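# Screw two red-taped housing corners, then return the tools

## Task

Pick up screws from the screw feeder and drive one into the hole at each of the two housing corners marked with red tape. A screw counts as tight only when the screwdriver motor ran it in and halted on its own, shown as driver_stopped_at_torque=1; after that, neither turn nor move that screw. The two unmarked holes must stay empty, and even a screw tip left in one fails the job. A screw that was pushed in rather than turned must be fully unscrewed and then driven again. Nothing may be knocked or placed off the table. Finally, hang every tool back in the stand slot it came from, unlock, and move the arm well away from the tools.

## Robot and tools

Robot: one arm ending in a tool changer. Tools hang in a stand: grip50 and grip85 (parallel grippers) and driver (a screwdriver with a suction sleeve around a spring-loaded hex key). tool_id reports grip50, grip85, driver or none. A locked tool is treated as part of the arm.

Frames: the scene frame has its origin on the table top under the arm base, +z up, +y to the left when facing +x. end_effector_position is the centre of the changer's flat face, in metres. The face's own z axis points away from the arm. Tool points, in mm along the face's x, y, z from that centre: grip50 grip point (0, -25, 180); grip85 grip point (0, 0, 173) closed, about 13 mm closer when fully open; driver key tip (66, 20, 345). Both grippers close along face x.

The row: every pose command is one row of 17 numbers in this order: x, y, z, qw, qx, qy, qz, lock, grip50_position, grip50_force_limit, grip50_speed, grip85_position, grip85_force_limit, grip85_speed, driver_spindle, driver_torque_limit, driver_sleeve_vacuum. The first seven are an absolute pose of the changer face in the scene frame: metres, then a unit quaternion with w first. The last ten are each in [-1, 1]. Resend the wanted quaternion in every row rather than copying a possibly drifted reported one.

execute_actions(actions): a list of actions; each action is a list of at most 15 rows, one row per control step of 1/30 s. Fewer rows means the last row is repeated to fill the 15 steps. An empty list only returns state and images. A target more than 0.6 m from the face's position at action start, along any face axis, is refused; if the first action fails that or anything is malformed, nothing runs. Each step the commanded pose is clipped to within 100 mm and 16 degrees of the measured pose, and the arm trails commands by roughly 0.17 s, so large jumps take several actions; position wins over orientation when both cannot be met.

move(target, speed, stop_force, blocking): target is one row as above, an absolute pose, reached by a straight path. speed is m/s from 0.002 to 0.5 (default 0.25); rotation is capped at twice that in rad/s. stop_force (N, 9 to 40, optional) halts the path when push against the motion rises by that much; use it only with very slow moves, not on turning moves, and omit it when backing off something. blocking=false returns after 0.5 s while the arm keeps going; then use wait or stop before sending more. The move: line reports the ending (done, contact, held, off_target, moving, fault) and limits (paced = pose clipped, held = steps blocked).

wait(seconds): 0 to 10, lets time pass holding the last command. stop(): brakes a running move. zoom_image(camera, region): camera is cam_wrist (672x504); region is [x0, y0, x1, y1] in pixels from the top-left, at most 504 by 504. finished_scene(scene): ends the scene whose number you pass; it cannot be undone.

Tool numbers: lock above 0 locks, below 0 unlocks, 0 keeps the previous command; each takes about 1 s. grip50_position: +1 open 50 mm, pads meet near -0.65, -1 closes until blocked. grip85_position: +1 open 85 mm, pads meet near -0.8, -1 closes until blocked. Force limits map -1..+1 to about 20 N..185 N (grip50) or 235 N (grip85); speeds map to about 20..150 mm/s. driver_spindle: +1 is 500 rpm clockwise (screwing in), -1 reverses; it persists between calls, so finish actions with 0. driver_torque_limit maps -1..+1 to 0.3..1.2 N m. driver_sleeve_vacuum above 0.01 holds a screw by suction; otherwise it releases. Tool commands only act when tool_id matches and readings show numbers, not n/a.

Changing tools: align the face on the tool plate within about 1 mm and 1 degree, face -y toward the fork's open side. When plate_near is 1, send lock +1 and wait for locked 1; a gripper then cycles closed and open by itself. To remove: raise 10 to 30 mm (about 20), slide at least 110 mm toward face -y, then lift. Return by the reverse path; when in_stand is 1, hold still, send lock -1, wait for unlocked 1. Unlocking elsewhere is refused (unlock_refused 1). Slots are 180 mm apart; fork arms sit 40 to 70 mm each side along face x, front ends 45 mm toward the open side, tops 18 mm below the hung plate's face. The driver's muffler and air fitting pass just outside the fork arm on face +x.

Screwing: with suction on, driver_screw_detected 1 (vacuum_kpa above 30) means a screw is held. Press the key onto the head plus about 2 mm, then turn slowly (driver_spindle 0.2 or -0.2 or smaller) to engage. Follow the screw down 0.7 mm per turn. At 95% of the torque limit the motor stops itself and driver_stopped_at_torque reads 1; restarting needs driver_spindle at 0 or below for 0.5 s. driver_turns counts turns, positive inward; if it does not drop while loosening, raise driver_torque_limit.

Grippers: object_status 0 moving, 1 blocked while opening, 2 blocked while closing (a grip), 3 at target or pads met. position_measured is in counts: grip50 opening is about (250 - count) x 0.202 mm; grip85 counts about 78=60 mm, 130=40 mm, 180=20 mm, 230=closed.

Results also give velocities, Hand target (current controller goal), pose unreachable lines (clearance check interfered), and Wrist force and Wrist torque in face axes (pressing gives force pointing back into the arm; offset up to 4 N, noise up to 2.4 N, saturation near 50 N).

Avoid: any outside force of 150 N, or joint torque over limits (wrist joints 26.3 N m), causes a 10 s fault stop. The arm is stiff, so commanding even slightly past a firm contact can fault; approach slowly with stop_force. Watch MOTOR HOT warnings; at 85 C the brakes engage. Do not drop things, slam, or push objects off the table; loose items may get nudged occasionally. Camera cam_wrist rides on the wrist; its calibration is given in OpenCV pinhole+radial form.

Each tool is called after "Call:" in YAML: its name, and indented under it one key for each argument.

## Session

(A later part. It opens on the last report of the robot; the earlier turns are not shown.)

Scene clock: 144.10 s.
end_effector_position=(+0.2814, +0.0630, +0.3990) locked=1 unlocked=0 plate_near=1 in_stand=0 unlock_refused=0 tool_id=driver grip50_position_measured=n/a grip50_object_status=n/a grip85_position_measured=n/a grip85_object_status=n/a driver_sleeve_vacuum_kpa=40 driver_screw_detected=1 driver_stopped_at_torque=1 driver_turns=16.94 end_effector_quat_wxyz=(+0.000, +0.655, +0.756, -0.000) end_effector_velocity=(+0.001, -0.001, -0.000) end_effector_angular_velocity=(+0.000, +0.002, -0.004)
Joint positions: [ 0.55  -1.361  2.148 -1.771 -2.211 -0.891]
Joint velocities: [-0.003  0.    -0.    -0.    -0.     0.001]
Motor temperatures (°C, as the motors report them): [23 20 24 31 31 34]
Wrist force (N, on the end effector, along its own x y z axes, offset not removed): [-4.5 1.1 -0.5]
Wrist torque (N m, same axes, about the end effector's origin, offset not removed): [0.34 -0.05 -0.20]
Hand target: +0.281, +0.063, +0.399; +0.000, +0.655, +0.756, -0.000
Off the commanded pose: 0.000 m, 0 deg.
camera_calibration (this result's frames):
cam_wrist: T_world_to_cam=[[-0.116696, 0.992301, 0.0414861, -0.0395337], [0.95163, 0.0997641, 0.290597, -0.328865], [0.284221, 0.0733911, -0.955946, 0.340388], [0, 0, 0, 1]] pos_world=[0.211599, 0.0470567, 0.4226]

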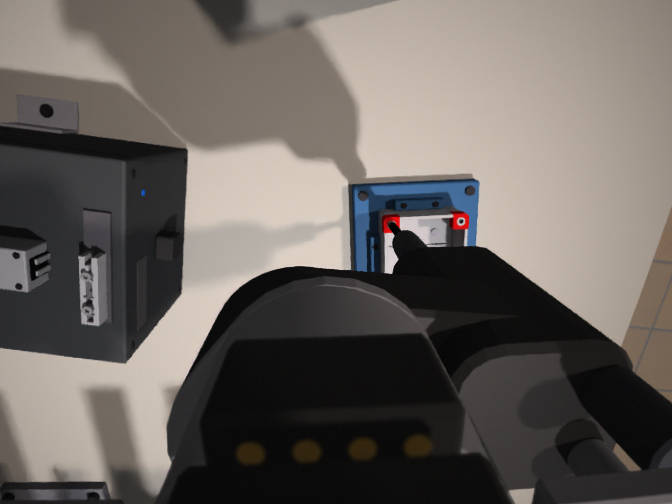

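Call:
execute_actions:
  actions:
    - [[0.2814,0.063,0.401,0,0.6547,0.7559,0,0,0,0,0,0,0,0,0,0,0]]
    - [[0.2814,0.063,0.406,0,0.6547,0.7559,0,0,0,0,0,0,0,0,0,0,0]]
    - [[0.2814,0.063,0.42,0,0.6547,0.7559,0,0,0,0,0,0,0,0,0,0,0]]

Call:
move:
  target: [0.30,-0.06,0.535,0,0.6547,0.7559,0,0,0,0,0,0,0,0,0,0,0]
  speed: 0.15

Call:
zoom_image:
  camera: "cam_wrist"
  region: [440,160,540,240]

Call:
move:
  target: [0.3163,-0.1604,0.52,0,0.6547,0.7559,0,0,0,0,0,0,0,0,0,0,0]
  speed: 0.1

Call:
execute_actions:
  actions:
    - [[0.3163,-0.1604,0.515,0,0.6547,0.7559,0,0,0,0,0,0,0,0,0,0,0]]
    - [[0.3163,-0.1604,0.511,0,0.6547,0.7559,0,0,0,0,0,0,0,0,0.15,0,1]]
    - [[0.3163,-0.1604,0.508,0,0.6547,0.7559,0,0,0,0,0,0,0,0,0.15,0,1]]
    - [[0.3163,-0.1604,0.508,0,0.6547,0.7559,0,0,0,0,0,0,0,0,0,0,1]]

Call:
zoom_image:
  camera: "cam_wrist"
  region: [360,190,420,250]

Call:
move:
  target: [0.3163,-0.1604,0.535,0,0.6547,0.7559,0,0,0,0,0,0,0,0,0,0,1]
  speed: 0.015

Call:
zoom_image:
  camera: "cam_wrist"
  region: [360,190,420,250]

Scene clock: 152.53 s.
end_effector_position=(+0.2814, +0.0630, +0.4196) locked=1 unlocked=0 plate_near=1 in_stand=0 unlock_refused=0 tool_id=driver grip50_position_measured=n/a grip50_object_status=n/a grip85_position_measured=n/a grip85_object_status=n/a driver_sleeve_vacuum_kpa=0 driver_screw_detected=0 driver_stopped_at_torque=1 driver_turns=16.94 end_effector_quat_wxyz=(-0.000, +0.655, +0.756, +0.000) end_effector_velocity=(-0.000, +0.000, +0.003) end_effector_angular_velocity=(-0.001, -0.000, -0.001)
Joint positions: [ 0.577 -1.362  2.097 -1.702 -2.196 -0.863]
Joint velocities: [ 0.005  0.001 -0.009  0.012  0.002  0.007]
Motor temperatures (°C, as the motors report them): [23 20 24 31 31 34]
Wrist force (N, on the end effector, along its own x y z axes, offset not removed): [0.2 2.8 5.1]
Wrist torque (N m, same axes, about the end effector's origin, offset not removed): [0.03 -0.16 -0.24]
Hand target: +0.281, +0.063, +0.420; -0.000, +0.655, +0.756, +0.000
Off the commanded pose: 0.000 m, 0 deg.
camera_calibration (this result's frames):
cam_wrist: T_world_to_cam=[[-0.116694, 0.992294, 0.0416471, -0.0404291], [0.951595, 0.0997053, 0.290732, -0.334868], [0.284339, 0.0735578, -0.955898, 0.360008], [0, 0, 0, 1]] pos_world=[0.211577, 0.0470243, 0.443172]

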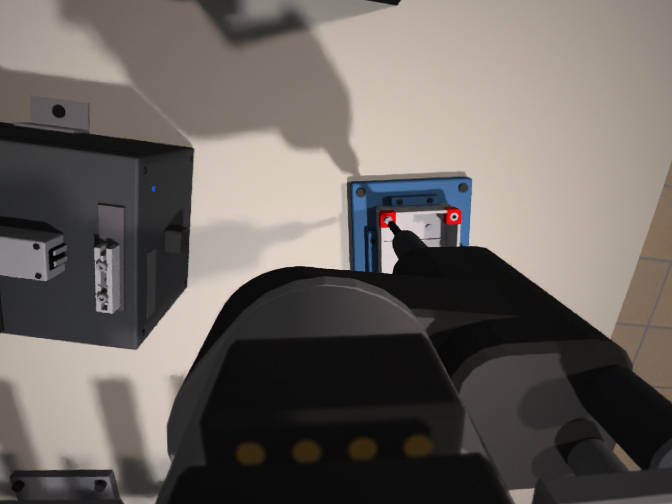

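Scene clock: 154.27 s.
end_effector_position=(+0.2998, -0.0599, +0.5347) locked=1 unlocked=0 plate_near=1 in_stand=0 unlock_refused=0 tool_id=driver grip50_position_measured=n/a grip50_object_status=n/a grip85_position_measured=n/a grip85_object_status=n/a driver_sleeve_vacuum_kpa=0 driver_screw_detected=0 driver_stopped_at_torque=1 driver_turns=16.94 end_effector_quat_wxyz=(+0.000, +0.655, +0.756, +0.000) end_effector_velocity=(+0.000, -0.002, +0.002) end_effector_angular_velocity=(+0.000, +0.000, -0.000)
Joint positions: [ 0.557 -1.533  1.803 -1.25  -2.208 -0.884]
Joint velocities: [ 0.    -0.    -0.007  0.008  0.     0.   ]
Motor temperatures (°C, as the motors report them): [23 20 24 31 31 34]
Wrist force (N, on the end effector, along its own x y z axes, offset not removed): [-0.3 1.8 0.6]
Wrist torque (N m, same axes, about the end effector's origin, offset not removed): [-0.03 -0.21 -0.15]
Hand target: +0.300, -0.060, +0.535; +0.000, +0.655, +0.756, -0.000
Off the commanded pose: 0.000 m, 0 deg.
move: done
camera_calibration (this result's frames):
cam_wrist: T_world_to_cam=[[-0.116702, 0.992298, 0.041527, 0.0789488], [0.951601, 0.0997503, 0.290698, -0.373557], [0.284317, 0.0734422, -0.955913, 0.473876], [0, 0, 0, 1]] pos_world=[0.22996, -0.0758808, 0.558298]

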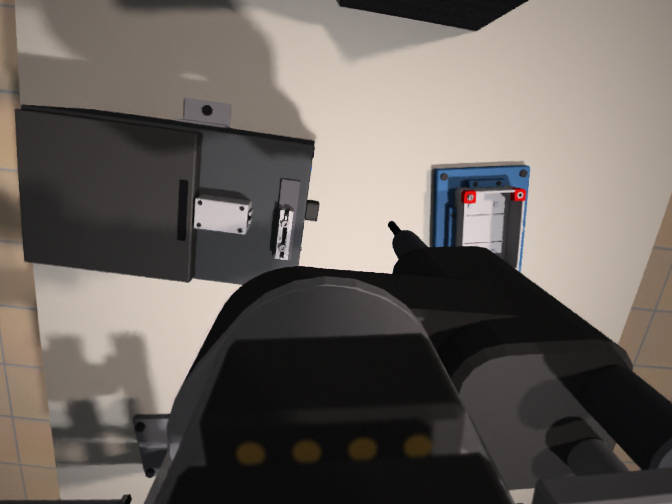

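Region (440, 160, 540, 240) of cam_wrist's 672x504 image, scaled by 5.040, with more detail than that image has; it fills the top 403 rows of this view, and the rest is white.

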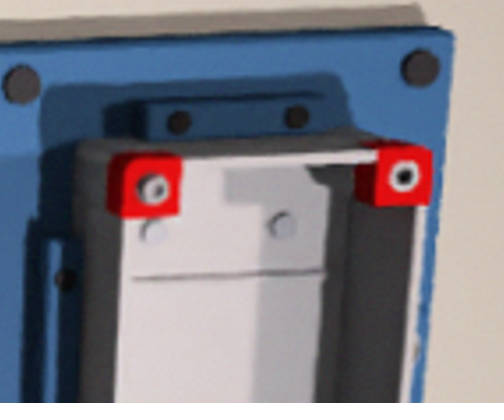

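Scene clock: 155.83 s.
end_effector_position=(+0.3161, -0.1601, +0.5200) locked=1 unlocked=0 plate_near=1 in_stand=0 unlock_refused=0 tool_id=driver grip50_position_measured=n/a grip50_object_status=n/a grip85_position_measured=n/a grip85_object_status=n/a driver_sleeve_vacuum_kpa=0 driver_screw_detected=0 driver_stopped_at_torque=1 driver_turns=16.94 end_effector_quat_wxyz=(+0.000, +0.655, +0.756, -0.000) end_effector_velocity=(+0.000, -0.002, -0.000) end_effector_angular_velocity=(+0.000, -0.001, +0.002)
Joint positions: [ 0.391 -1.688  1.809 -1.216 -2.293 -1.067]
Joint velocities: [-0.004 -0.004  0.001 -0.001 -0.002 -0.008]
Motor temperatures (°C, as the motors report them): [23 20 24 31 31 34]
Wrist force (N, on the end effector, along its own x y z axes, offset not removed): [-2.1 3.0 2.3]
Wrist torque (N m, same axes, about the end effector's origin, offset not removed): [0.15 0.05 -0.14]
Hand target: +0.316, -0.160, +0.520; +0.000, +0.655, +0.756, -0.000
Off the commanded pose: 0.000 m, 0 deg.
move: done
camera_calibration (this result's frames):
cam_wrist: T_world_to_cam=[[-0.116556, 0.992335, 0.0410624, 0.181059], [0.951657, 0.0997569, 0.290512, -0.374762], [0.284189, 0.0729383, -0.95599, 0.462541], [0, 0, 0, 1]] pos_world=[0.246299, -0.176023, 0.543623]

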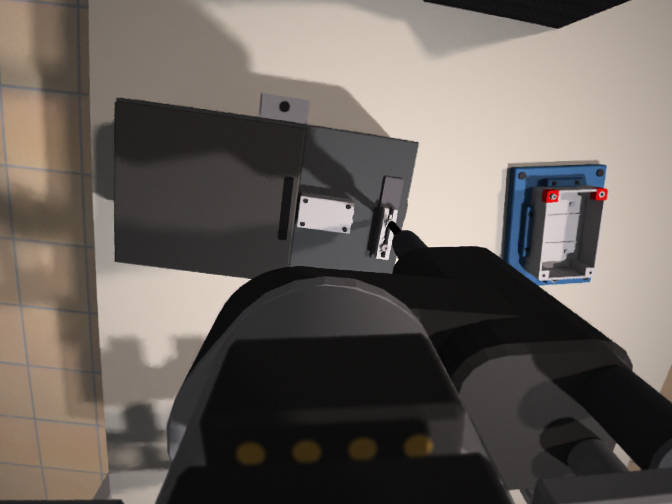

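Scene clock: 157.83 s.
end_effector_position=(+0.3163, -0.1604, +0.5080) locked=1 unlocked=0 plate_near=1 in_stand=0 unlock_refused=0 tool_id=driver grip50_position_measured=n/a grip50_object_status=n/a grip85_position_measured=n/a grip85_object_status=n/a driver_sleeve_vacuum_kpa=40 driver_screw_detected=1 driver_stopped_at_torque=0 driver_turns=18.16 end_effector_quat_wxyz=(+0.000, +0.655, +0.756, -0.000) end_effector_velocity=(+0.000, -0.000, +0.000) end_effector_angular_velocity=(+0.001, +0.000, -0.002)
Joint positions: [ 0.371 -1.702  1.845 -1.253 -2.301 -1.091]
Joint velocities: [-0.001 -0.    -0.001 -0.    -0.     0.   ]
Motor temperatures (°C, as the motors report them): [23 20 24 31 31 34]
Wrist force (N, on the end effector, along its own x y z axes, offset not removed): [0.5 8.4 -3.4]
Wrist torque (N m, same axes, about the end effector's origin, offset not removed): [-0.99 -0.24 -0.10]
Hand target: +0.316, -0.160, +0.508; +0.000, +0.655, +0.756, -0.000
Off the commanded pose: 0.000 m, 0 deg.
camera_calibration (this result's frames):
cam_wrist: T_world_to_cam=[[-0.116696, 0.992301, 0.0414857, 0.181697], [0.95163, 0.0997636, 0.290598, -0.371465], [0.284222, 0.0733906, -0.955946, 0.451064], [0, 0, 0, 1]] pos_world=[0.246499, -0.176344, 0.531601]

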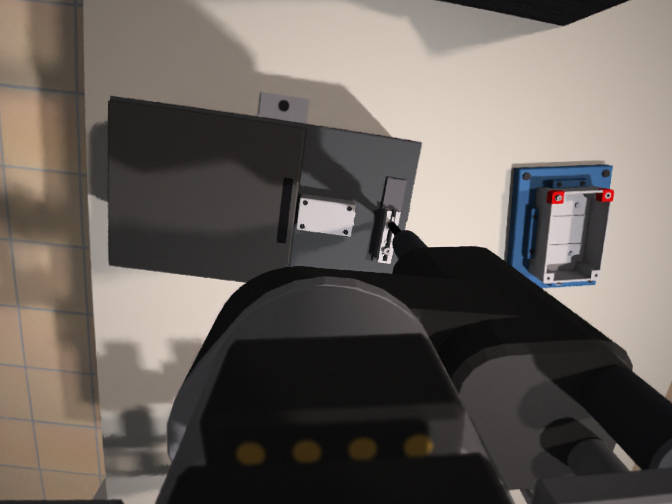

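Region (360, 190, 420, 250) of cam_wrist's 672x504 image, scaled by 8.400, with more detail than that image has.

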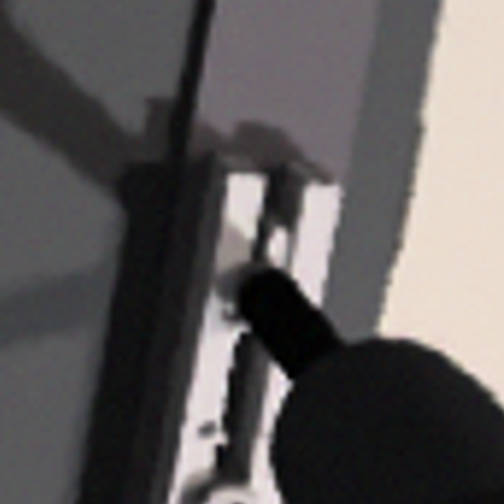

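Scene clock: 159.90 s.
end_effector_position=(+0.3163, -0.1604, +0.5346) locked=1 unlocked=0 plate_near=1 in_stand=0 unlock_refused=0 tool_id=driver grip50_position_measured=n/a grip50_object_status=n/a grip85_position_measured=n/a grip85_object_status=n/a driver_sleeve_vacuum_kpa=39 driver_screw_detected=1 driver_stopped_at_torque=0 driver_turns=18.16 end_effector_quat_wxyz=(-0.000, +0.655, +0.756, +0.000) end_effector_velocity=(+0.000, -0.000, +0.003) end_effector_angular_velocity=(-0.000, +0.001, -0.001)
Joint positions: [ 0.412 -1.67   1.763 -1.173 -2.282 -1.042]
Joint velocities: [ 0.004  0.004 -0.01   0.01   0.002  0.007]
Motor temperatures (°C, as the motors report them): [23 20 24 31 31 34]
Wrist force (N, on the end effector, along its own x y z axes, offset not removed): [-3.0 2.7 2.9]
Wrist torque (N m, same axes, about the end effector's origin, offset not removed): [0.15 -0.15 -0.19]
Hand target: +0.316, -0.160, +0.535; -0.000, +0.655, +0.756, +0.000
Off the commanded pose: 0.000 m, 0 deg.
move: done
camera_calibration (this result's frames):
cam_wrist: T_world_to_cam=[[-0.11674, 0.992291, 0.041599, 0.180548], [0.951614, 0.0997698, 0.29065, -0.379206], [0.284259, 0.0735167, -0.955925, 0.476504], [0, 0, 0, 1]] pos_world=[0.246484, -0.176354, 0.558207]

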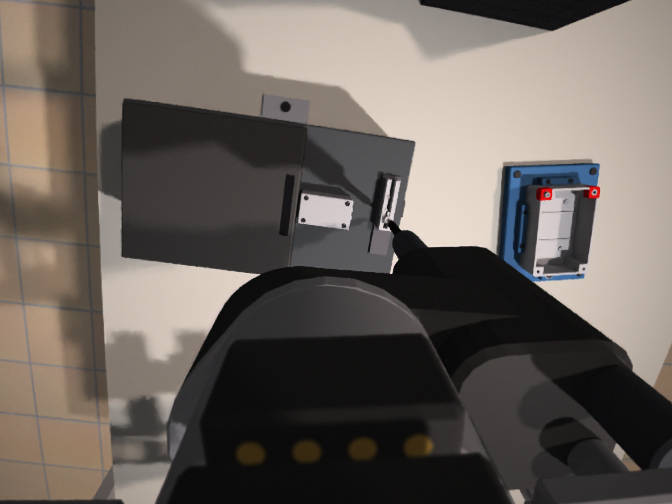

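Region (360, 190, 420, 250) of cam_wrist's 672x504 image, scaled by 8.400, with more detail than that image has.

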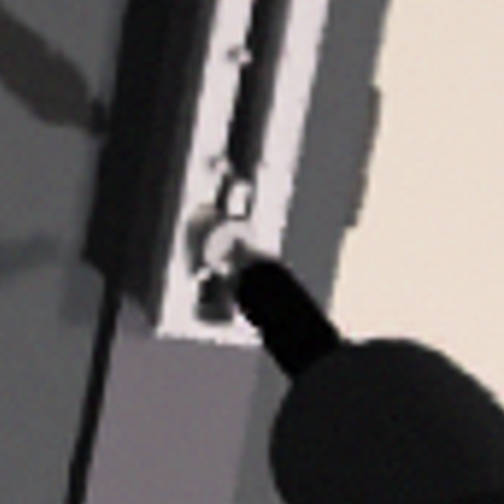

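Call:
move:
  target: [0.30,-0.06,0.54,0,0.6547,0.7559,0,0,0,0,0,0,0,0,0,0,1]
  speed: 0.15

Call:
move:
  target: [0.2702,0.128,0.4284,0,0.6547,0.7559,0,0,0,0,0,0,0,0,0,0,1]
  speed: 0.12

Call:
wait:
  seconds: 0.4

Call:
zoom_image:
  camera: "cam_wrist"
  region: [360,190,420,250]

Scene clock: 164.37 s.
end_effector_position=(+0.3001, -0.0602, +0.5400) locked=1 unlocked=0 plate_near=1 in_stand=0 unlock_refused=0 tool_id=driver grip50_position_measured=n/a grip50_object_status=n/a grip85_position_measured=n/a grip85_object_status=n/a driver_sleeve_vacuum_kpa=39 driver_screw_detected=1 driver_stopped_at_torque=0 driver_turns=18.16 end_effector_quat_wxyz=(-0.000, +0.655, +0.756, +0.000) end_effector_velocity=(-0.000, +0.003, +0.000) end_effector_angular_velocity=(-0.000, +0.000, +0.001)
Joint positions: [ 0.562 -1.527  1.786 -1.235 -2.204 -0.878]
Joint velocities: [ 0.004  0.005  0.    -0.002  0.002  0.003]
Motor temperatures (°C, as the motors report them): [23 20 24 31 31 34]
Wrist force (N, on the end effector, along its own x y z axes, offset not removed): [-1.9 2.0 2.7]
Wrist torque (N m, same axes, about the end effector's origin, offset not removed): [-0.03 0.00 -0.26]
Hand target: +0.300, -0.060, +0.540; -0.000, +0.655, +0.756, +0.000
Off the commanded pose: 0.000 m, 0 deg.
move: done
camera_calibration (this result's frames):
cam_wrist: T_world_to_cam=[[-0.116852, 0.99227, 0.0417896, 0.0789759], [0.951624, 0.0998271, 0.290597, -0.375369], [0.284179, 0.0737249, -0.955933, 0.478916], [0, 0, 0, 1]] pos_world=[0.230341, -0.0762015, 0.563592]

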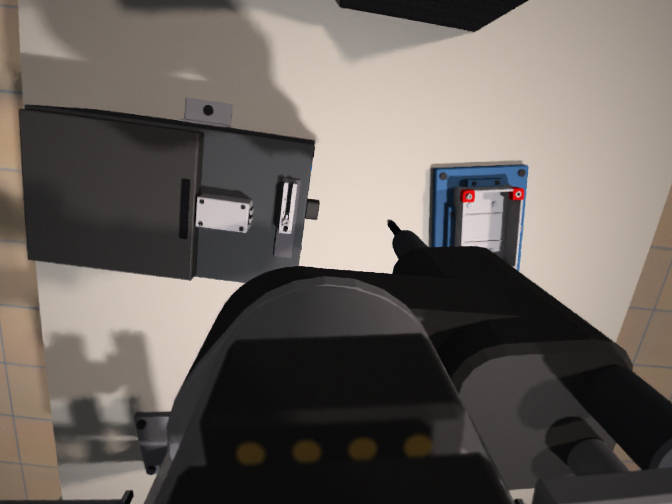

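Scene clock: 166.77 s.
end_effector_position=(+0.2704, +0.1279, +0.4287) locked=1 unlocked=0 plate_near=1 in_stand=0 unlock_refused=0 tool_id=driver grip50_position_measured=n/a grip50_object_status=n/a grip85_position_measured=n/a grip85_object_status=n/a driver_sleeve_vacuum_kpa=39 driver_screw_detected=1 driver_stopped_at_torque=0 driver_turns=18.16 end_effector_quat_wxyz=(-0.000, +0.655, +0.756, +0.000) end_effector_velocity=(+0.000, +0.003, -0.001) end_effector_angular_velocity=(+0.002, -0.002, -0.002)
Joint positions: [ 0.672 -1.216  2.024 -1.723 -2.14  -0.77 ]
Joint velocities: [ 0.002  0.006 -0.001 -0.007  0.001  0.002]
Motor temperatures (°C, as the motors report them): [23 20 24 31 31 34]
Wrist force (N, on the end effector, along its own x y z axes, offset not removed): [-1.6 1.9 2.6]
Wrist torque (N m, same axes, about the end effector's origin, offset not removed): [0.09 0.03 -0.27]
Hand target: +0.270, +0.128, +0.429; -0.000, +0.655, +0.756, +0.000
Off the commanded pose: 0.000 m, 0 deg.
move: done
camera_calibration (this result's frames):
cam_wrist: T_world_to_cam=[[-0.116795, 0.992281, 0.0416777, -0.106492], [0.95164, 0.0998076, 0.29055, -0.333523], [0.284147, 0.0735969, -0.955952, 0.3671], [0, 0, 0, 1]] pos_world=[0.200645, 0.111941, 0.452273]

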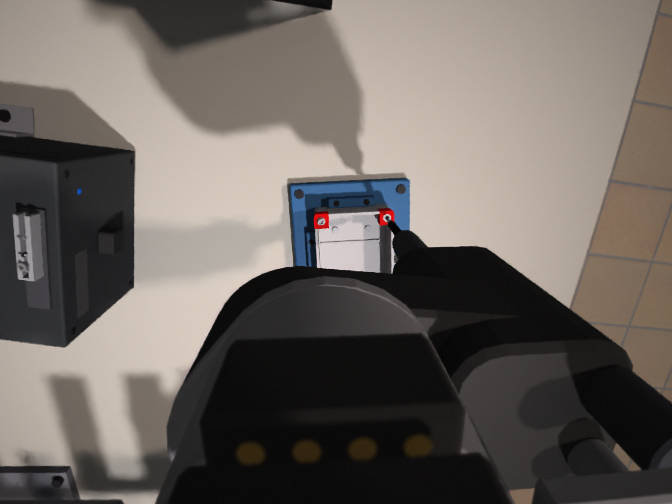

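Scene clock: 167.17 s.
end_effector_position=(+0.2704, +0.1282, +0.4285) locked=1 unlocked=0 plate_near=1 in_stand=0 unlock_refused=0 tool_id=driver grip50_position_measured=n/a grip50_object_status=n/a grip85_position_measured=n/a grip85_object_status=n/a driver_sleeve_vacuum_kpa=39 driver_screw_detected=1 driver_stopped_at_torque=0 driver_turns=18.16 end_effector_quat_wxyz=(-0.000, +0.655, +0.756, +0.000) end_effector_velocity=(+0.001, -0.000, -0.000) end_effector_angular_velocity=(+0.000, +0.001, -0.001)
Joint positions: [ 0.672 -1.216  2.024 -1.724 -2.14  -0.77 ]
Joint velocities: [-0.001  0.    -0.    -0.     0.     0.   ]
Motor temperatures (°C, as the motors report them): [23 20 24 31 31 34]
Wrist force (N, on the end effector, along its own x y z axes, offset not removed): [-0.6 2.2 1.3]
Wrist torque (N m, same axes, about the end effector's origin, offset not removed): [0.09 -0.20 -0.27]
Hand target: +0.270, +0.128, +0.429; -0.000, +0.655, +0.756, +0.000
Off the commanded pose: 0.000 m, 0 deg.
wait: 0.40 s; at rest by 0.17 s
camera_calibration (this result's frames):
cam_wrist: T_world_to_cam=[[-0.116795, 0.99228, 0.0417045, -0.106816], [0.951634, 0.0997984, 0.290575, -0.333499], [0.28417, 0.0736251, -0.955943, 0.366915], [0, 0, 0, 1]] pos_world=[0.200627, 0.11226, 0.452111]

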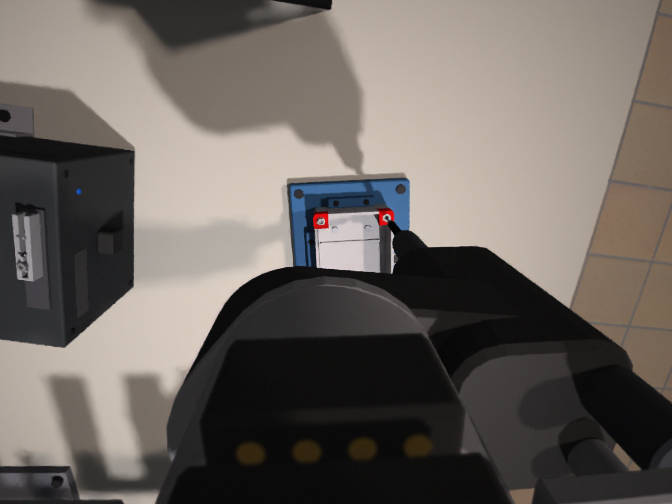

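Region (360, 190, 420, 250) of cam_wrist's 672x504 image, scaled by 8.400, with more detail than that image has.

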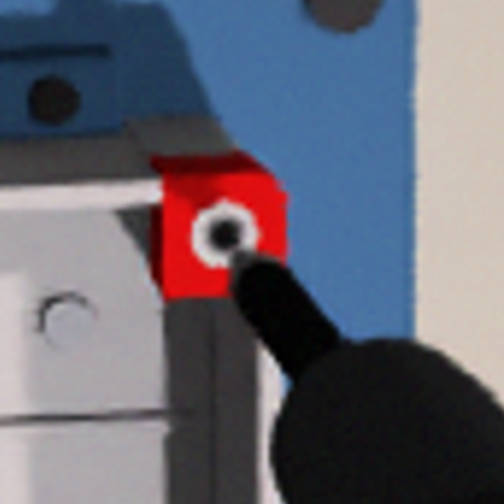

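Call:
move:
  target: [0.2701,0.1283,0.4115,0,0.6547,0.7559,0,0,0,0,0,0,0,0,0,0,1]
  speed: 0.008
  stop_force: 9

Call:
zoom_image:
  camera: "cam_wrist"
  region: [360,190,420,250]

Scene clock: 170.80 s.
end_effector_position=(+0.2701, +0.1283, +0.4118) locked=1 unlocked=0 plate_near=1 in_stand=0 unlock_refused=0 tool_id=driver grip50_position_measured=n/a grip50_object_status=n/a grip85_position_measured=n/a grip85_object_status=n/a driver_sleeve_vacuum_kpa=39 driver_screw_detected=1 driver_stopped_at_torque=0 driver_turns=18.16 end_effector_quat_wxyz=(+0.000, +0.655, +0.756, -0.000) end_effector_velocity=(-0.000, +0.000, -0.002) end_effector_angular_velocity=(+0.000, -0.001, +0.000)
Joint positions: [ 0.654 -1.213  2.065 -1.777 -2.151 -0.787]
Joint velocities: [-0.001  0.     0.005 -0.006 -0.001 -0.002]
Motor temperatures (°C, as the motors report them): [23 20 24 31 31 34]
Wrist force (N, on the end effector, along its own x y z axes, offset not removed): [-0.1 2.7 -1.7]
Wrist torque (N m, same axes, about the end effector's origin, offset not removed): [-0.06 -0.22 -0.28]
Hand target: +0.270, +0.128, +0.411; +0.000, +0.655, +0.756, -0.000
Off the commanded pose: 0.000 m, 0 deg.
move: done
camera_calibration (this result's frames):
cam_wrist: T_world_to_cam=[[-0.11667, 0.992305, 0.0414466, -0.106178], [0.951629, 0.0997498, 0.290607, -0.328357], [0.284237, 0.073347, -0.955944, 0.351008], [0, 0, 0, 1]] pos_world=[0.200316, 0.112369, 0.435368]

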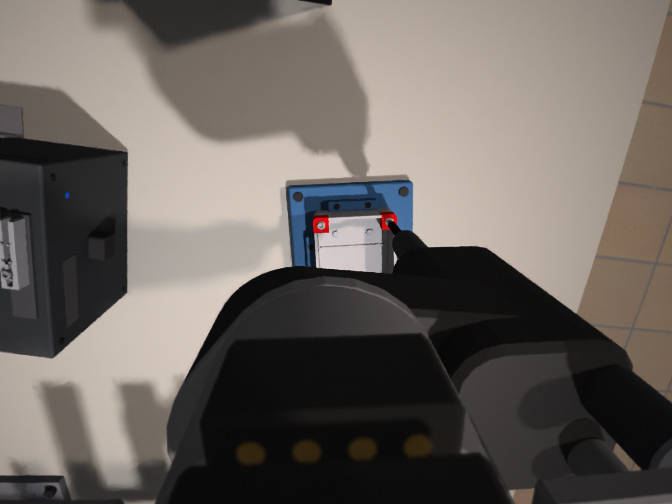

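Region (360, 190, 420, 250) of cam_wrist's 672x504 image, scaled by 8.400, with more detail than that image has.

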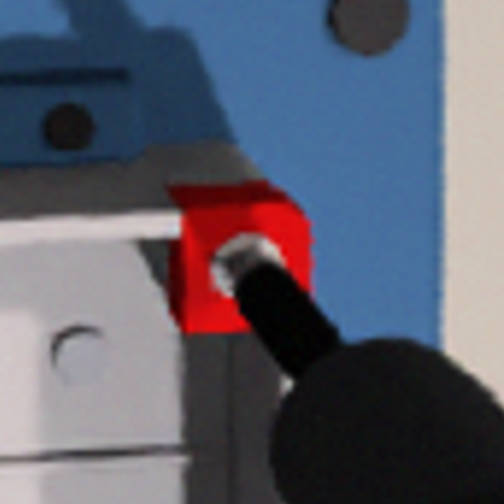

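Call:
execute_actions:
  actions:
    - [[0.2701,0.1281,0.4107,0,0.6547,0.7559,0,0,0,0,0,0,0,0,0.2,0,1]]
    - [[0.2701,0.1281,0.41,0,0.6547,0.7559,0,0,0,0,0,0,0,0,0.2,0,1]]
    - [[0.2701,0.1281,0.4085,0,0.6547,0.7559,0,0,0,0,0,0,0,0,0.5,0,1]]
    - [[0.2701,0.1281,0.407,0,0.6547,0.7559,0,0,0,0,0,0,0,0,0.5,0,1]]
    - [[0.2701,0.1281,0.4055,0,0.6547,0.7559,0,0,0,0,0,0,0,0,0.5,0,1]]
    - [[0.2701,0.1281,0.404,0,0.6547,0.7559,0,0,0,0,0,0,0,0,0.5,0,1]]
    - [[0.2701,0.1281,0.4025,0,0.6547,0.7559,0,0,0,0,0,0,0,0,0.5,0,1]]
    - [[0.2701,0.1281,0.401,0,0.6547,0.7559,0,0,0,0,0,0,0,0,0.5,0,1]]
    - [[0.2701,0.1281,0.4005,0,0.6547,0.7559,0,0,0,0,0,0,0,0,0.5,0,1]]

Scene clock: 179.20 s.
end_effector_position=(+0.2701, +0.1281, +0.4005) locked=1 unlocked=0 plate_near=1 in_stand=0 unlock_refused=0 tool_id=driver grip50_position_measured=n/a grip50_object_status=n/a grip85_position_measured=n/a grip85_object_status=n/a driver_sleeve_vacuum_kpa=40 driver_screw_detected=1 driver_stopped_at_torque=1 driver_turns=31.60 end_effector_quat_wxyz=(+0.000, +0.655, +0.756, +0.000) end_effector_velocity=(-0.001, -0.000, -0.001) end_effector_angular_velocity=(-0.002, +0.001, +0.001)
Joint positions: [ 0.641 -1.21   2.093 -1.814 -2.159 -0.8  ]
Joint velocities: [ 0.     0.     0.002  0.    -0.     0.   ]
Motor temperatures (°C, as the motors report them): [23 20 24 31 31 34]
Wrist force (N, on the end effector, along its own x y z axes, offset not removed): [-2.6 -0.2 -4.5]
Wrist torque (N m, same axes, about the end effector's origin, offset not removed): [0.03 0.22 -0.32]
Hand target: +0.270, +0.128, +0.400; +0.000, +0.655, +0.756, -0.000
Off the commanded pose: 0.000 m, 0 deg.
camera_calibration (this result's frames):
cam_wrist: T_world_to_cam=[[-0.116693, 0.992301, 0.0414865, -0.105515], [0.95163, 0.0997607, 0.290598, -0.325047], [0.284222, 0.0733906, -0.955945, 0.34027], [0, 0, 0, 1]] pos_world=[0.200299, 0.112157, 0.424115]

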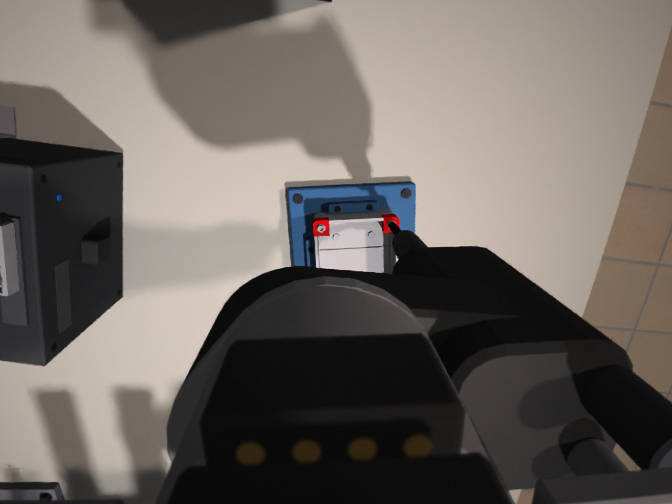

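Call:
execute_actions:
  actions:
    - [[0.2701,0.1281,0.4005,0,0.6547,0.7559,0,0,0,0,0,0,0,0,0,0,0]]

Call:
move:
  target: [0.2701,0.1281,0.431,0,0.6547,0.7559,0,0,0,0,0,0,0,0,0,0,0]
  speed: 0.03

Call:
move:
  target: [0.4927,-0.0461,0.431,0,0.6547,0.7559,0,0,0,0,0,0,0,0,0,0,0]
  speed: 0.15

Call:
move:
  target: [0.6362,-0.0254,0.431,0,0.6547,0.7559,0,0,0,0,0,0,0,0,0,0,0]
  speed: 0.07

Call:
move:
  target: [0.6362,-0.0254,0.4109,0,0.6547,0.7559,0,0,0,0,0,0,0,0,0,0,0]
  speed: 0.007
  stop_force: 25

Scene clock: 182.67 s.
end_effector_position=(+0.2701, +0.1281, +0.4005) locked=1 unlocked=0 plate_near=1 in_stand=0 unlock_refused=0 tool_id=driver grip50_position_measured=n/a grip50_object_status=n/a grip85_position_measured=n/a grip85_object_status=n/a driver_sleeve_vacuum_kpa=0 driver_screw_detected=0 driver_stopped_at_torque=1 driver_turns=31.60 end_effector_quat_wxyz=(+0.000, +0.655, +0.756, -0.000) end_effector_velocity=(+0.000, -0.000, +0.000) end_effector_angular_velocity=(+0.000, -0.000, -0.002)
Joint positions: [ 0.641 -1.21   2.093 -1.814 -2.159 -0.8  ]
Joint velocities: [ 0.    -0.    -0.001  0.    -0.     0.002]
Motor temperatures (°C, as the motors report them): [23 20 24 31 31 34]
Wrist force (N, on the end effector, along its own x y z axes, offset not removed): [0.5 0.3 -2.1]
Wrist torque (N m, same axes, about the end effector's origin, offset not removed): [-0.02 0.02 -0.10]
Hand target: +0.270, +0.128, +0.400; +0.000, +0.655, +0.756, -0.000
Off the commanded pose: 0.000 m, 0 deg.
camera_calibration (this result's frames):
cam_wrist: T_world_to_cam=[[-0.116697, 0.992301, 0.0414847, -0.105513], [0.95163, 0.0997653, 0.290597, -0.325042], [0.284221, 0.07339, -0.955946, 0.340255], [0, 0, 0, 1]] pos_world=[0.200299, 0.112157, 0.424099]

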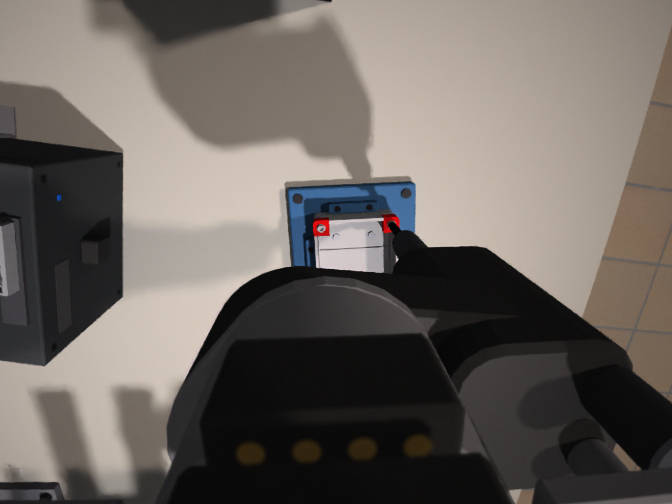

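Scene clock: 184.03 s.
end_effector_position=(+0.2701, +0.1281, +0.4307) locked=1 unlocked=0 plate_near=1 in_stand=0 unlock_refused=0 tool_id=driver grip50_position_measured=n/a grip50_object_status=n/a grip85_position_measured=n/a grip85_object_status=n/a driver_sleeve_vacuum_kpa=0 driver_screw_detected=0 driver_stopped_at_torque=1 driver_turns=31.60 end_effector_quat_wxyz=(-0.000, +0.655, +0.756, +0.000) end_effector_velocity=(-0.000, +0.000, +0.002) end_effector_angular_velocity=(-0.001, +0.001, +0.000)
Joint positions: [ 0.675 -1.216  2.02  -1.717 -2.139 -0.768]
Joint velocities: [ 0.003 -0.    -0.006  0.009  0.002  0.003]
Motor temperatures (°C, as the motors report them): [23 20 24 31 31 34]
Wrist force (N, on the end effector, along its own x y z axes, offset not removed): [-0.7 1.1 2.1]
Wrist torque (N m, same axes, about the end effector's origin, offset not removed): [-0.01 -0.36 -0.07]
Hand target: +0.270, +0.128, +0.431; -0.000, +0.655, +0.756, +0.000
Off the commanded pose: 0.000 m, 0 deg.
move: done
camera_calibration (this result's frames):
cam_wrist: T_world_to_cam=[[-0.116743, 0.992291, 0.0415911, -0.106774], [0.95162, 0.099777, 0.290626, -0.333791], [0.284236, 0.0735075, -0.955932, 0.369074], [0, 0, 0, 1]] pos_world=[0.200273, 0.112126, 0.454259]

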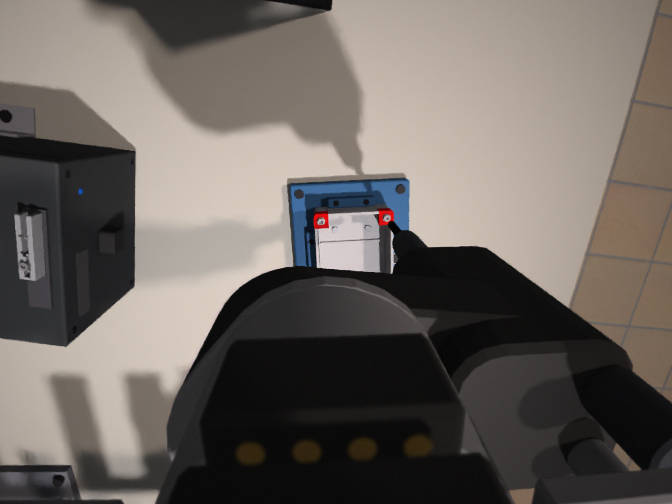

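Scene clock: 186.53 s.
end_effector_position=(+0.4923, -0.0463, +0.4309) locked=1 unlocked=0 plate_near=1 in_stand=0 unlock_refused=0 tool_id=driver grip50_position_measured=n/a grip50_object_status=n/a grip85_position_measured=n/a grip85_object_status=n/a driver_sleeve_vacuum_kpa=0 driver_screw_detected=0 driver_stopped_at_torque=1 driver_turns=31.60 end_effector_quat_wxyz=(+0.000, +0.655, +0.756, -0.000) end_effector_velocity=(+0.002, -0.002, -0.001) end_effector_angular_velocity=(+0.000, +0.001, -0.001)
Joint positions: [ 0.27  -1.243  1.729 -1.682 -2.343 -1.217]
Joint velocities: [-0.004  0.002 -0.004  0.    -0.001 -0.003]
Motor temperatures (°C, as the motors report them): [23 20 24 31 31 34]
Wrist force (N, on the end effector, along its own x y z axes, offset not removed): [-1.6 -1.4 3.1]
Wrist torque (N m, same axes, about the end effector's origin, offset not removed): [-0.24 0.07 -0.22]
Hand target: +0.493, -0.046, +0.431; +0.000, +0.655, +0.756, -0.000
Off the commanded pose: 0.001 m, 0 deg.
move: done
camera_calibration (this result's frames):
cam_wrist: T_world_to_cam=[[-0.116375, 0.992375, 0.0406129, 0.0924379], [0.95165, 0.0997084, 0.290552, -0.527876], [0.284287, 0.0724623, -0.955997, 0.31892], [0, 0, 0, 1]] pos_world=[0.422445, -0.0622091, 0.454508]

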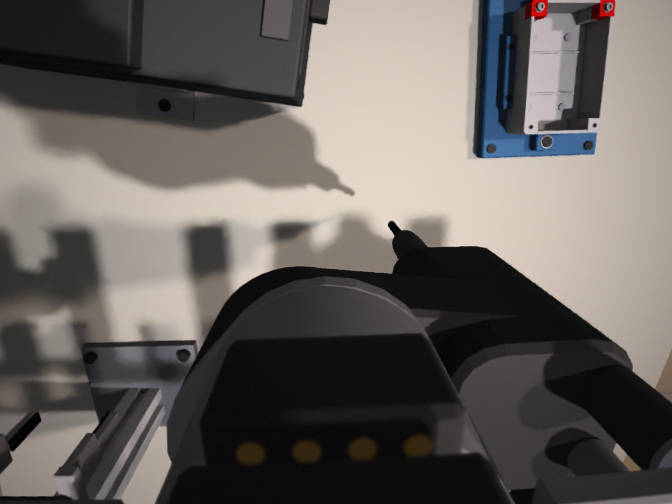

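Scene clock: 189.10 s.
end_effector_position=(+0.6358, -0.0256, +0.4310) locked=1 unlocked=0 plate_near=1 in_stand=0 unlock_refused=0 tool_id=driver grip50_position_measured=n/a grip50_object_status=n/a grip85_position_measured=n/a grip85_object_status=n/a driver_sleeve_vacuum_kpa=0 driver_screw_detected=0 driver_stopped_at_torque=1 driver_turns=31.60 end_effector_quat_wxyz=(+0.000, +0.655, +0.756, -0.000) end_effector_velocity=(+0.004, -0.001, -0.000) end_effector_angular_velocity=(-0.000, +0.001, -0.001)
Joint positions: [ 0.22  -0.938  1.317 -1.623 -2.36  -1.284]
Joint velocities: [-0.003  0.007 -0.013  0.005 -0.    -0.001]
Motor temperatures (°C, as the motors report them): [23 20 24 31 31 34]
Wrist force (N, on the end effector, along its own x y z axes, offset not removed): [0.3 3.1 4.3]
Wrist torque (N m, same axes, about the end effector's origin, offset not removed): [0.07 -0.03 -0.17]
Hand target: +0.636, -0.026, +0.431; +0.000, +0.655, +0.756, -0.000
Off the commanded pose: 0.000 m, 0 deg.
move: done
camera_calibration (this result's frames):
cam_wrist: T_world_to_cam=[[-0.116687, 0.992306, 0.0413923, 0.0884413], [0.951617, 0.0997788, 0.290636, -0.666577], [0.28427, 0.073303, -0.955938, 0.276721], [0, 0, 0, 1]] pos_world=[0.565983, -0.041535, 0.454599]

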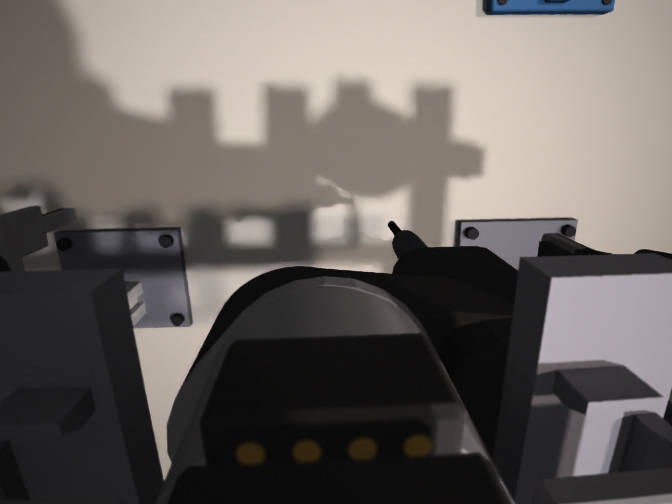

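Scene clock: 192.20 s.
end_effector_position=(+0.6362, -0.0254, +0.4113) locked=1 unlocked=0 plate_near=1 in_stand=1 unlock_refused=0 tool_id=driver grip50_position_measured=n/a grip50_object_status=n/a grip85_position_measured=n/a grip85_object_status=n/a driver_sleeve_vacuum_kpa=0 driver_screw_detected=0 driver_stopped_at_torque=1 driver_turns=31.60 end_effector_quat_wxyz=(+0.000, +0.655, +0.756, +0.000) end_effector_velocity=(-0.000, +0.001, -0.000) end_effector_angular_velocity=(-0.000, -0.003, +0.001)
Joint positions: [ 0.2   -0.94   1.361 -1.685 -2.366 -1.311]
Joint velocities: [ 0.001 -0.     0.003 -0.005 -0.001 -0.002]
Motor temperatures (°C, as the motors report them): [23 20 24 31 31 34]
Wrist force (N, on the end effector, along its own x y z axes, offset not removed): [0.1 -1.7 -21.2]
Wrist torque (N m, same axes, about the end effector's origin, offset not removed): [-0.33 -0.03 -0.52]
Hand target: +0.636, -0.025, +0.411; +0.000, +0.655, +0.756, -0.000
Off the commanded pose: 0.000 m, 0 deg.
move: done
camera_calibration (this result's frames):
cam_wrist: T_world_to_cam=[[-0.116658, 0.992305, 0.0414909, 0.0890423], [0.95155, 0.0997038, 0.29088, -0.66133], [0.284505, 0.0734141, -0.955859, 0.257589], [0, 0, 0, 1]] pos_world=[0.566391, -0.0413306, 0.434892]

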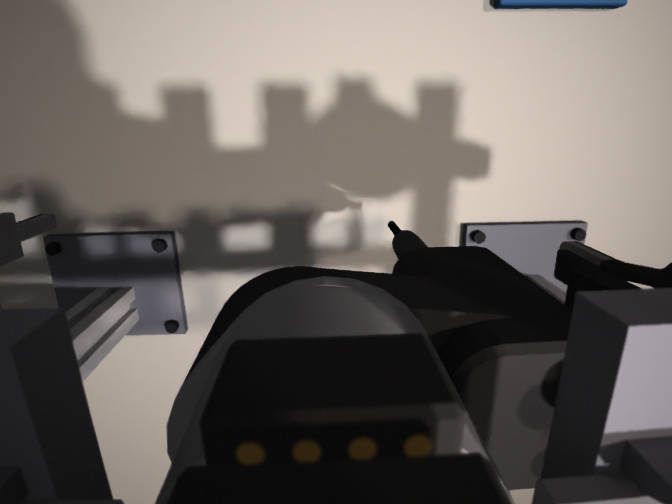

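Call:
execute_actions:
  actions:
    - [[0.6362,-0.0254,0.4112,0,0.6547,0.7559,0,-1,0,0,0,0,0,0,0,0,0]]
    - [[0.6362,-0.0254,0.4112,0,0.6547,0.7559,0,-1,0,0,0,0,0,0,0,0,0]]
    - [[0.6362,-0.0254,0.4112,0,0.6547,0.7559,0,-1,0,0,0,0,0,0,0,0,0]]

Call:
move:
  target: [0.6362,-0.0254,0.431,0,0.6547,0.7559,0,0,0,0,0,0,0,0,0,0,0]
  speed: 0.02

Scene clock: 195.47 s.
end_effector_position=(+0.6362, -0.0254, +0.4112) locked=0 unlocked=1 plate_near=1 in_stand=1 unlock_refused=0 tool_id=none grip50_position_measured=n/a grip50_object_status=n/a grip85_position_measured=n/a grip85_object_status=n/a driver_sleeve_vacuum_kpa=n/a driver_screw_detected=n/a driver_stopped_at_torque=n/a driver_turns=n/a end_effector_quat_wxyz=(-0.000, +0.655, +0.756, -0.000) end_effector_velocity=(+0.001, -0.001, +0.001) end_effector_angular_velocity=(+0.000, -0.001, -0.001)
Joint positions: [ 0.2   -0.94   1.361 -1.685 -2.366 -1.311]
Joint velocities: [-0.    -0.    -0.002  0.    -0.    -0.001]
Motor temperatures (°C, as the motors report them): [23 20 24 31 31 34]
Wrist force (N, on the end effector, along its own x y z axes, offset not removed): [1.5 -3.0 -4.4]
Wrist torque (N m, same axes, about the end effector's origin, offset not removed): [-0.15 -0.24 -0.19]
Hand target: +0.636, -0.025, +0.411; -0.000, +0.655, +0.756, +0.000
Off the commanded pose: 0.000 m, 0 deg.
camera_calibration (this result's frames):
cam_wrist: T_world_to_cam=[[-0.116704, 0.9923, 0.0414792, 0.0890998], [0.951641, 0.0997768, 0.290557, -0.661214], [0.284181, 0.0733826, -0.955958, 0.257711], [0, 0, 0, 1]] pos_world=[0.5664, -0.0413515, 0.434785]

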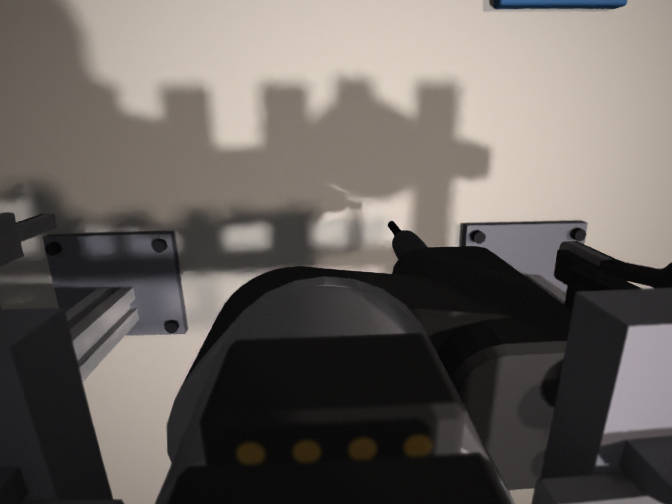

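Scene clock: 196.73 s.
end_effector_position=(+0.6362, -0.0254, +0.4306) locked=0 unlocked=1 plate_near=0 in_stand=0 unlock_refused=0 tool_id=none grip50_position_measured=n/a grip50_object_status=n/a grip85_position_measured=n/a grip85_object_status=n/a driver_sleeve_vacuum_kpa=n/a driver_screw_detected=n/a driver_stopped_at_torque=n/a driver_turns=n/a end_effector_quat_wxyz=(+0.000, +0.655, +0.756, +0.000) end_effector_velocity=(+0.000, -0.000, +0.003) end_effector_angular_velocity=(+0.000, -0.000, -0.001)
Joint positions: [ 0.219 -0.937  1.316 -1.624 -2.36  -1.285]
Joint velocities: [ 0.003  0.001 -0.009  0.01   0.001  0.005]
Motor temperatures (°C, as the motors report them): [23 20 24 31 31 34]
Wrist force (N, on the end effector, along its own x y z axes, offset not removed): [0.8 3.1 1.2]
Wrist torque (N m, same axes, about the end effector's origin, offset not removed): [0.23 -0.18 -0.26]
Hand target: +0.636, -0.025, +0.431; -0.000, +0.655, +0.756, +0.000
Off the commanded pose: 0.000 m, 0 deg.
move: done
camera_calibration (this result's frames):
cam_wrist: T_world_to_cam=[[-0.11672, 0.992296, 0.0415447, 0.0882701], [0.951607, 0.0997645, 0.290672, -0.666869], [0.284288, 0.0734616, -0.95592, 0.276206], [0, 0, 0, 1]] pos_world=[0.566379, -0.0413506, 0.454204]

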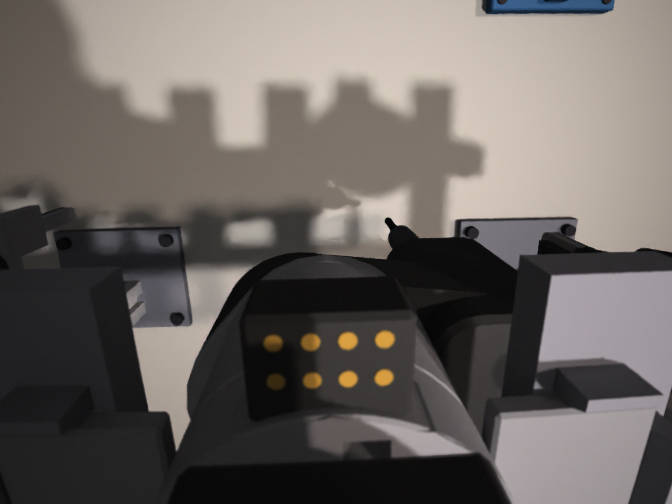

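Call:
move:
  target: [0.42,-0.03,0.6,0,0.6547,0.7559,0,0,0,0,0,0,0,0,0,0,0]

Call:
finished_scene:
  scene: 1

Scene clock: 199.57 s.
end_effector_position=(+0.4203, -0.0298, +0.5997) locked=0 unlocked=1 plate_near=0 in_stand=0 unlock_refused=0 tool_id=none grip50_position_measured=n/a grip50_object_status=n/a grip85_position_measured=n/a grip85_object_status=n/a driver_sleeve_vacuum_kpa=n/a driver_screw_detected=n/a driver_stopped_at_torque=n/a driver_turns=n/a end_effector_quat_wxyz=(-0.000, +0.655, +0.756, +0.000) end_effector_velocity=(-0.003, +0.000, +0.002) end_effector_angular_velocity=(-0.001, +0.001, +0.000)
Joint positions: [ 0.53  -1.234  1.395 -1.158 -2.222 -0.912]
Joint velocities: [ 0.005 -0.001 -0.002  0.008  0.002  0.006]
Motor temperatures (°C, as the motors report them): [23 20 24 31 31 34]
Wrist force (N, on the end effector, along its own x y z axes, offset not removed): [-1.6 3.8 4.1]
Wrist torque (N m, same axes, about the end effector's origin, offset not removed): [0.09 -0.03 -0.22]
Hand target: +0.420, -0.030, +0.600; -0.000, +0.655, +0.756, +0.000
Off the commanded pose: 0.000 m, 0 deg.
move: done
camera_calibration (this result's frames):
cam_wrist: T_world_to_cam=[[-0.116926, 0.992243, 0.0422128, 0.0601248], [0.95157, 0.099762, 0.290797, -0.510185], [0.28433, 0.0741702, -0.955853, 0.499539], [0, 0, 0, 1]] pos_world=[0.350473, -0.0458122, 0.623309]

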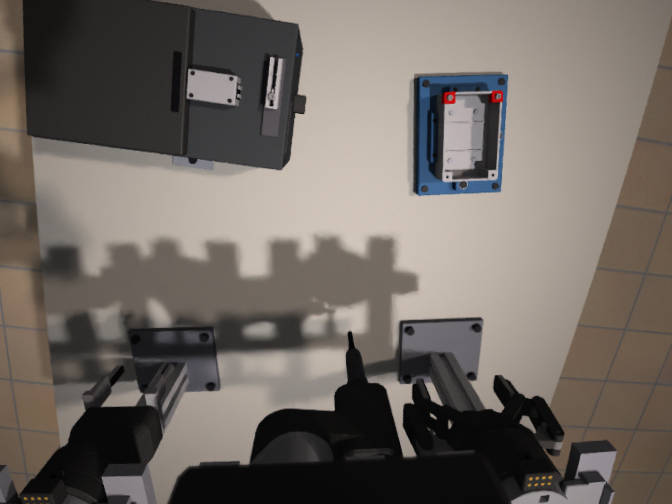

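The scene is finished: the task was done.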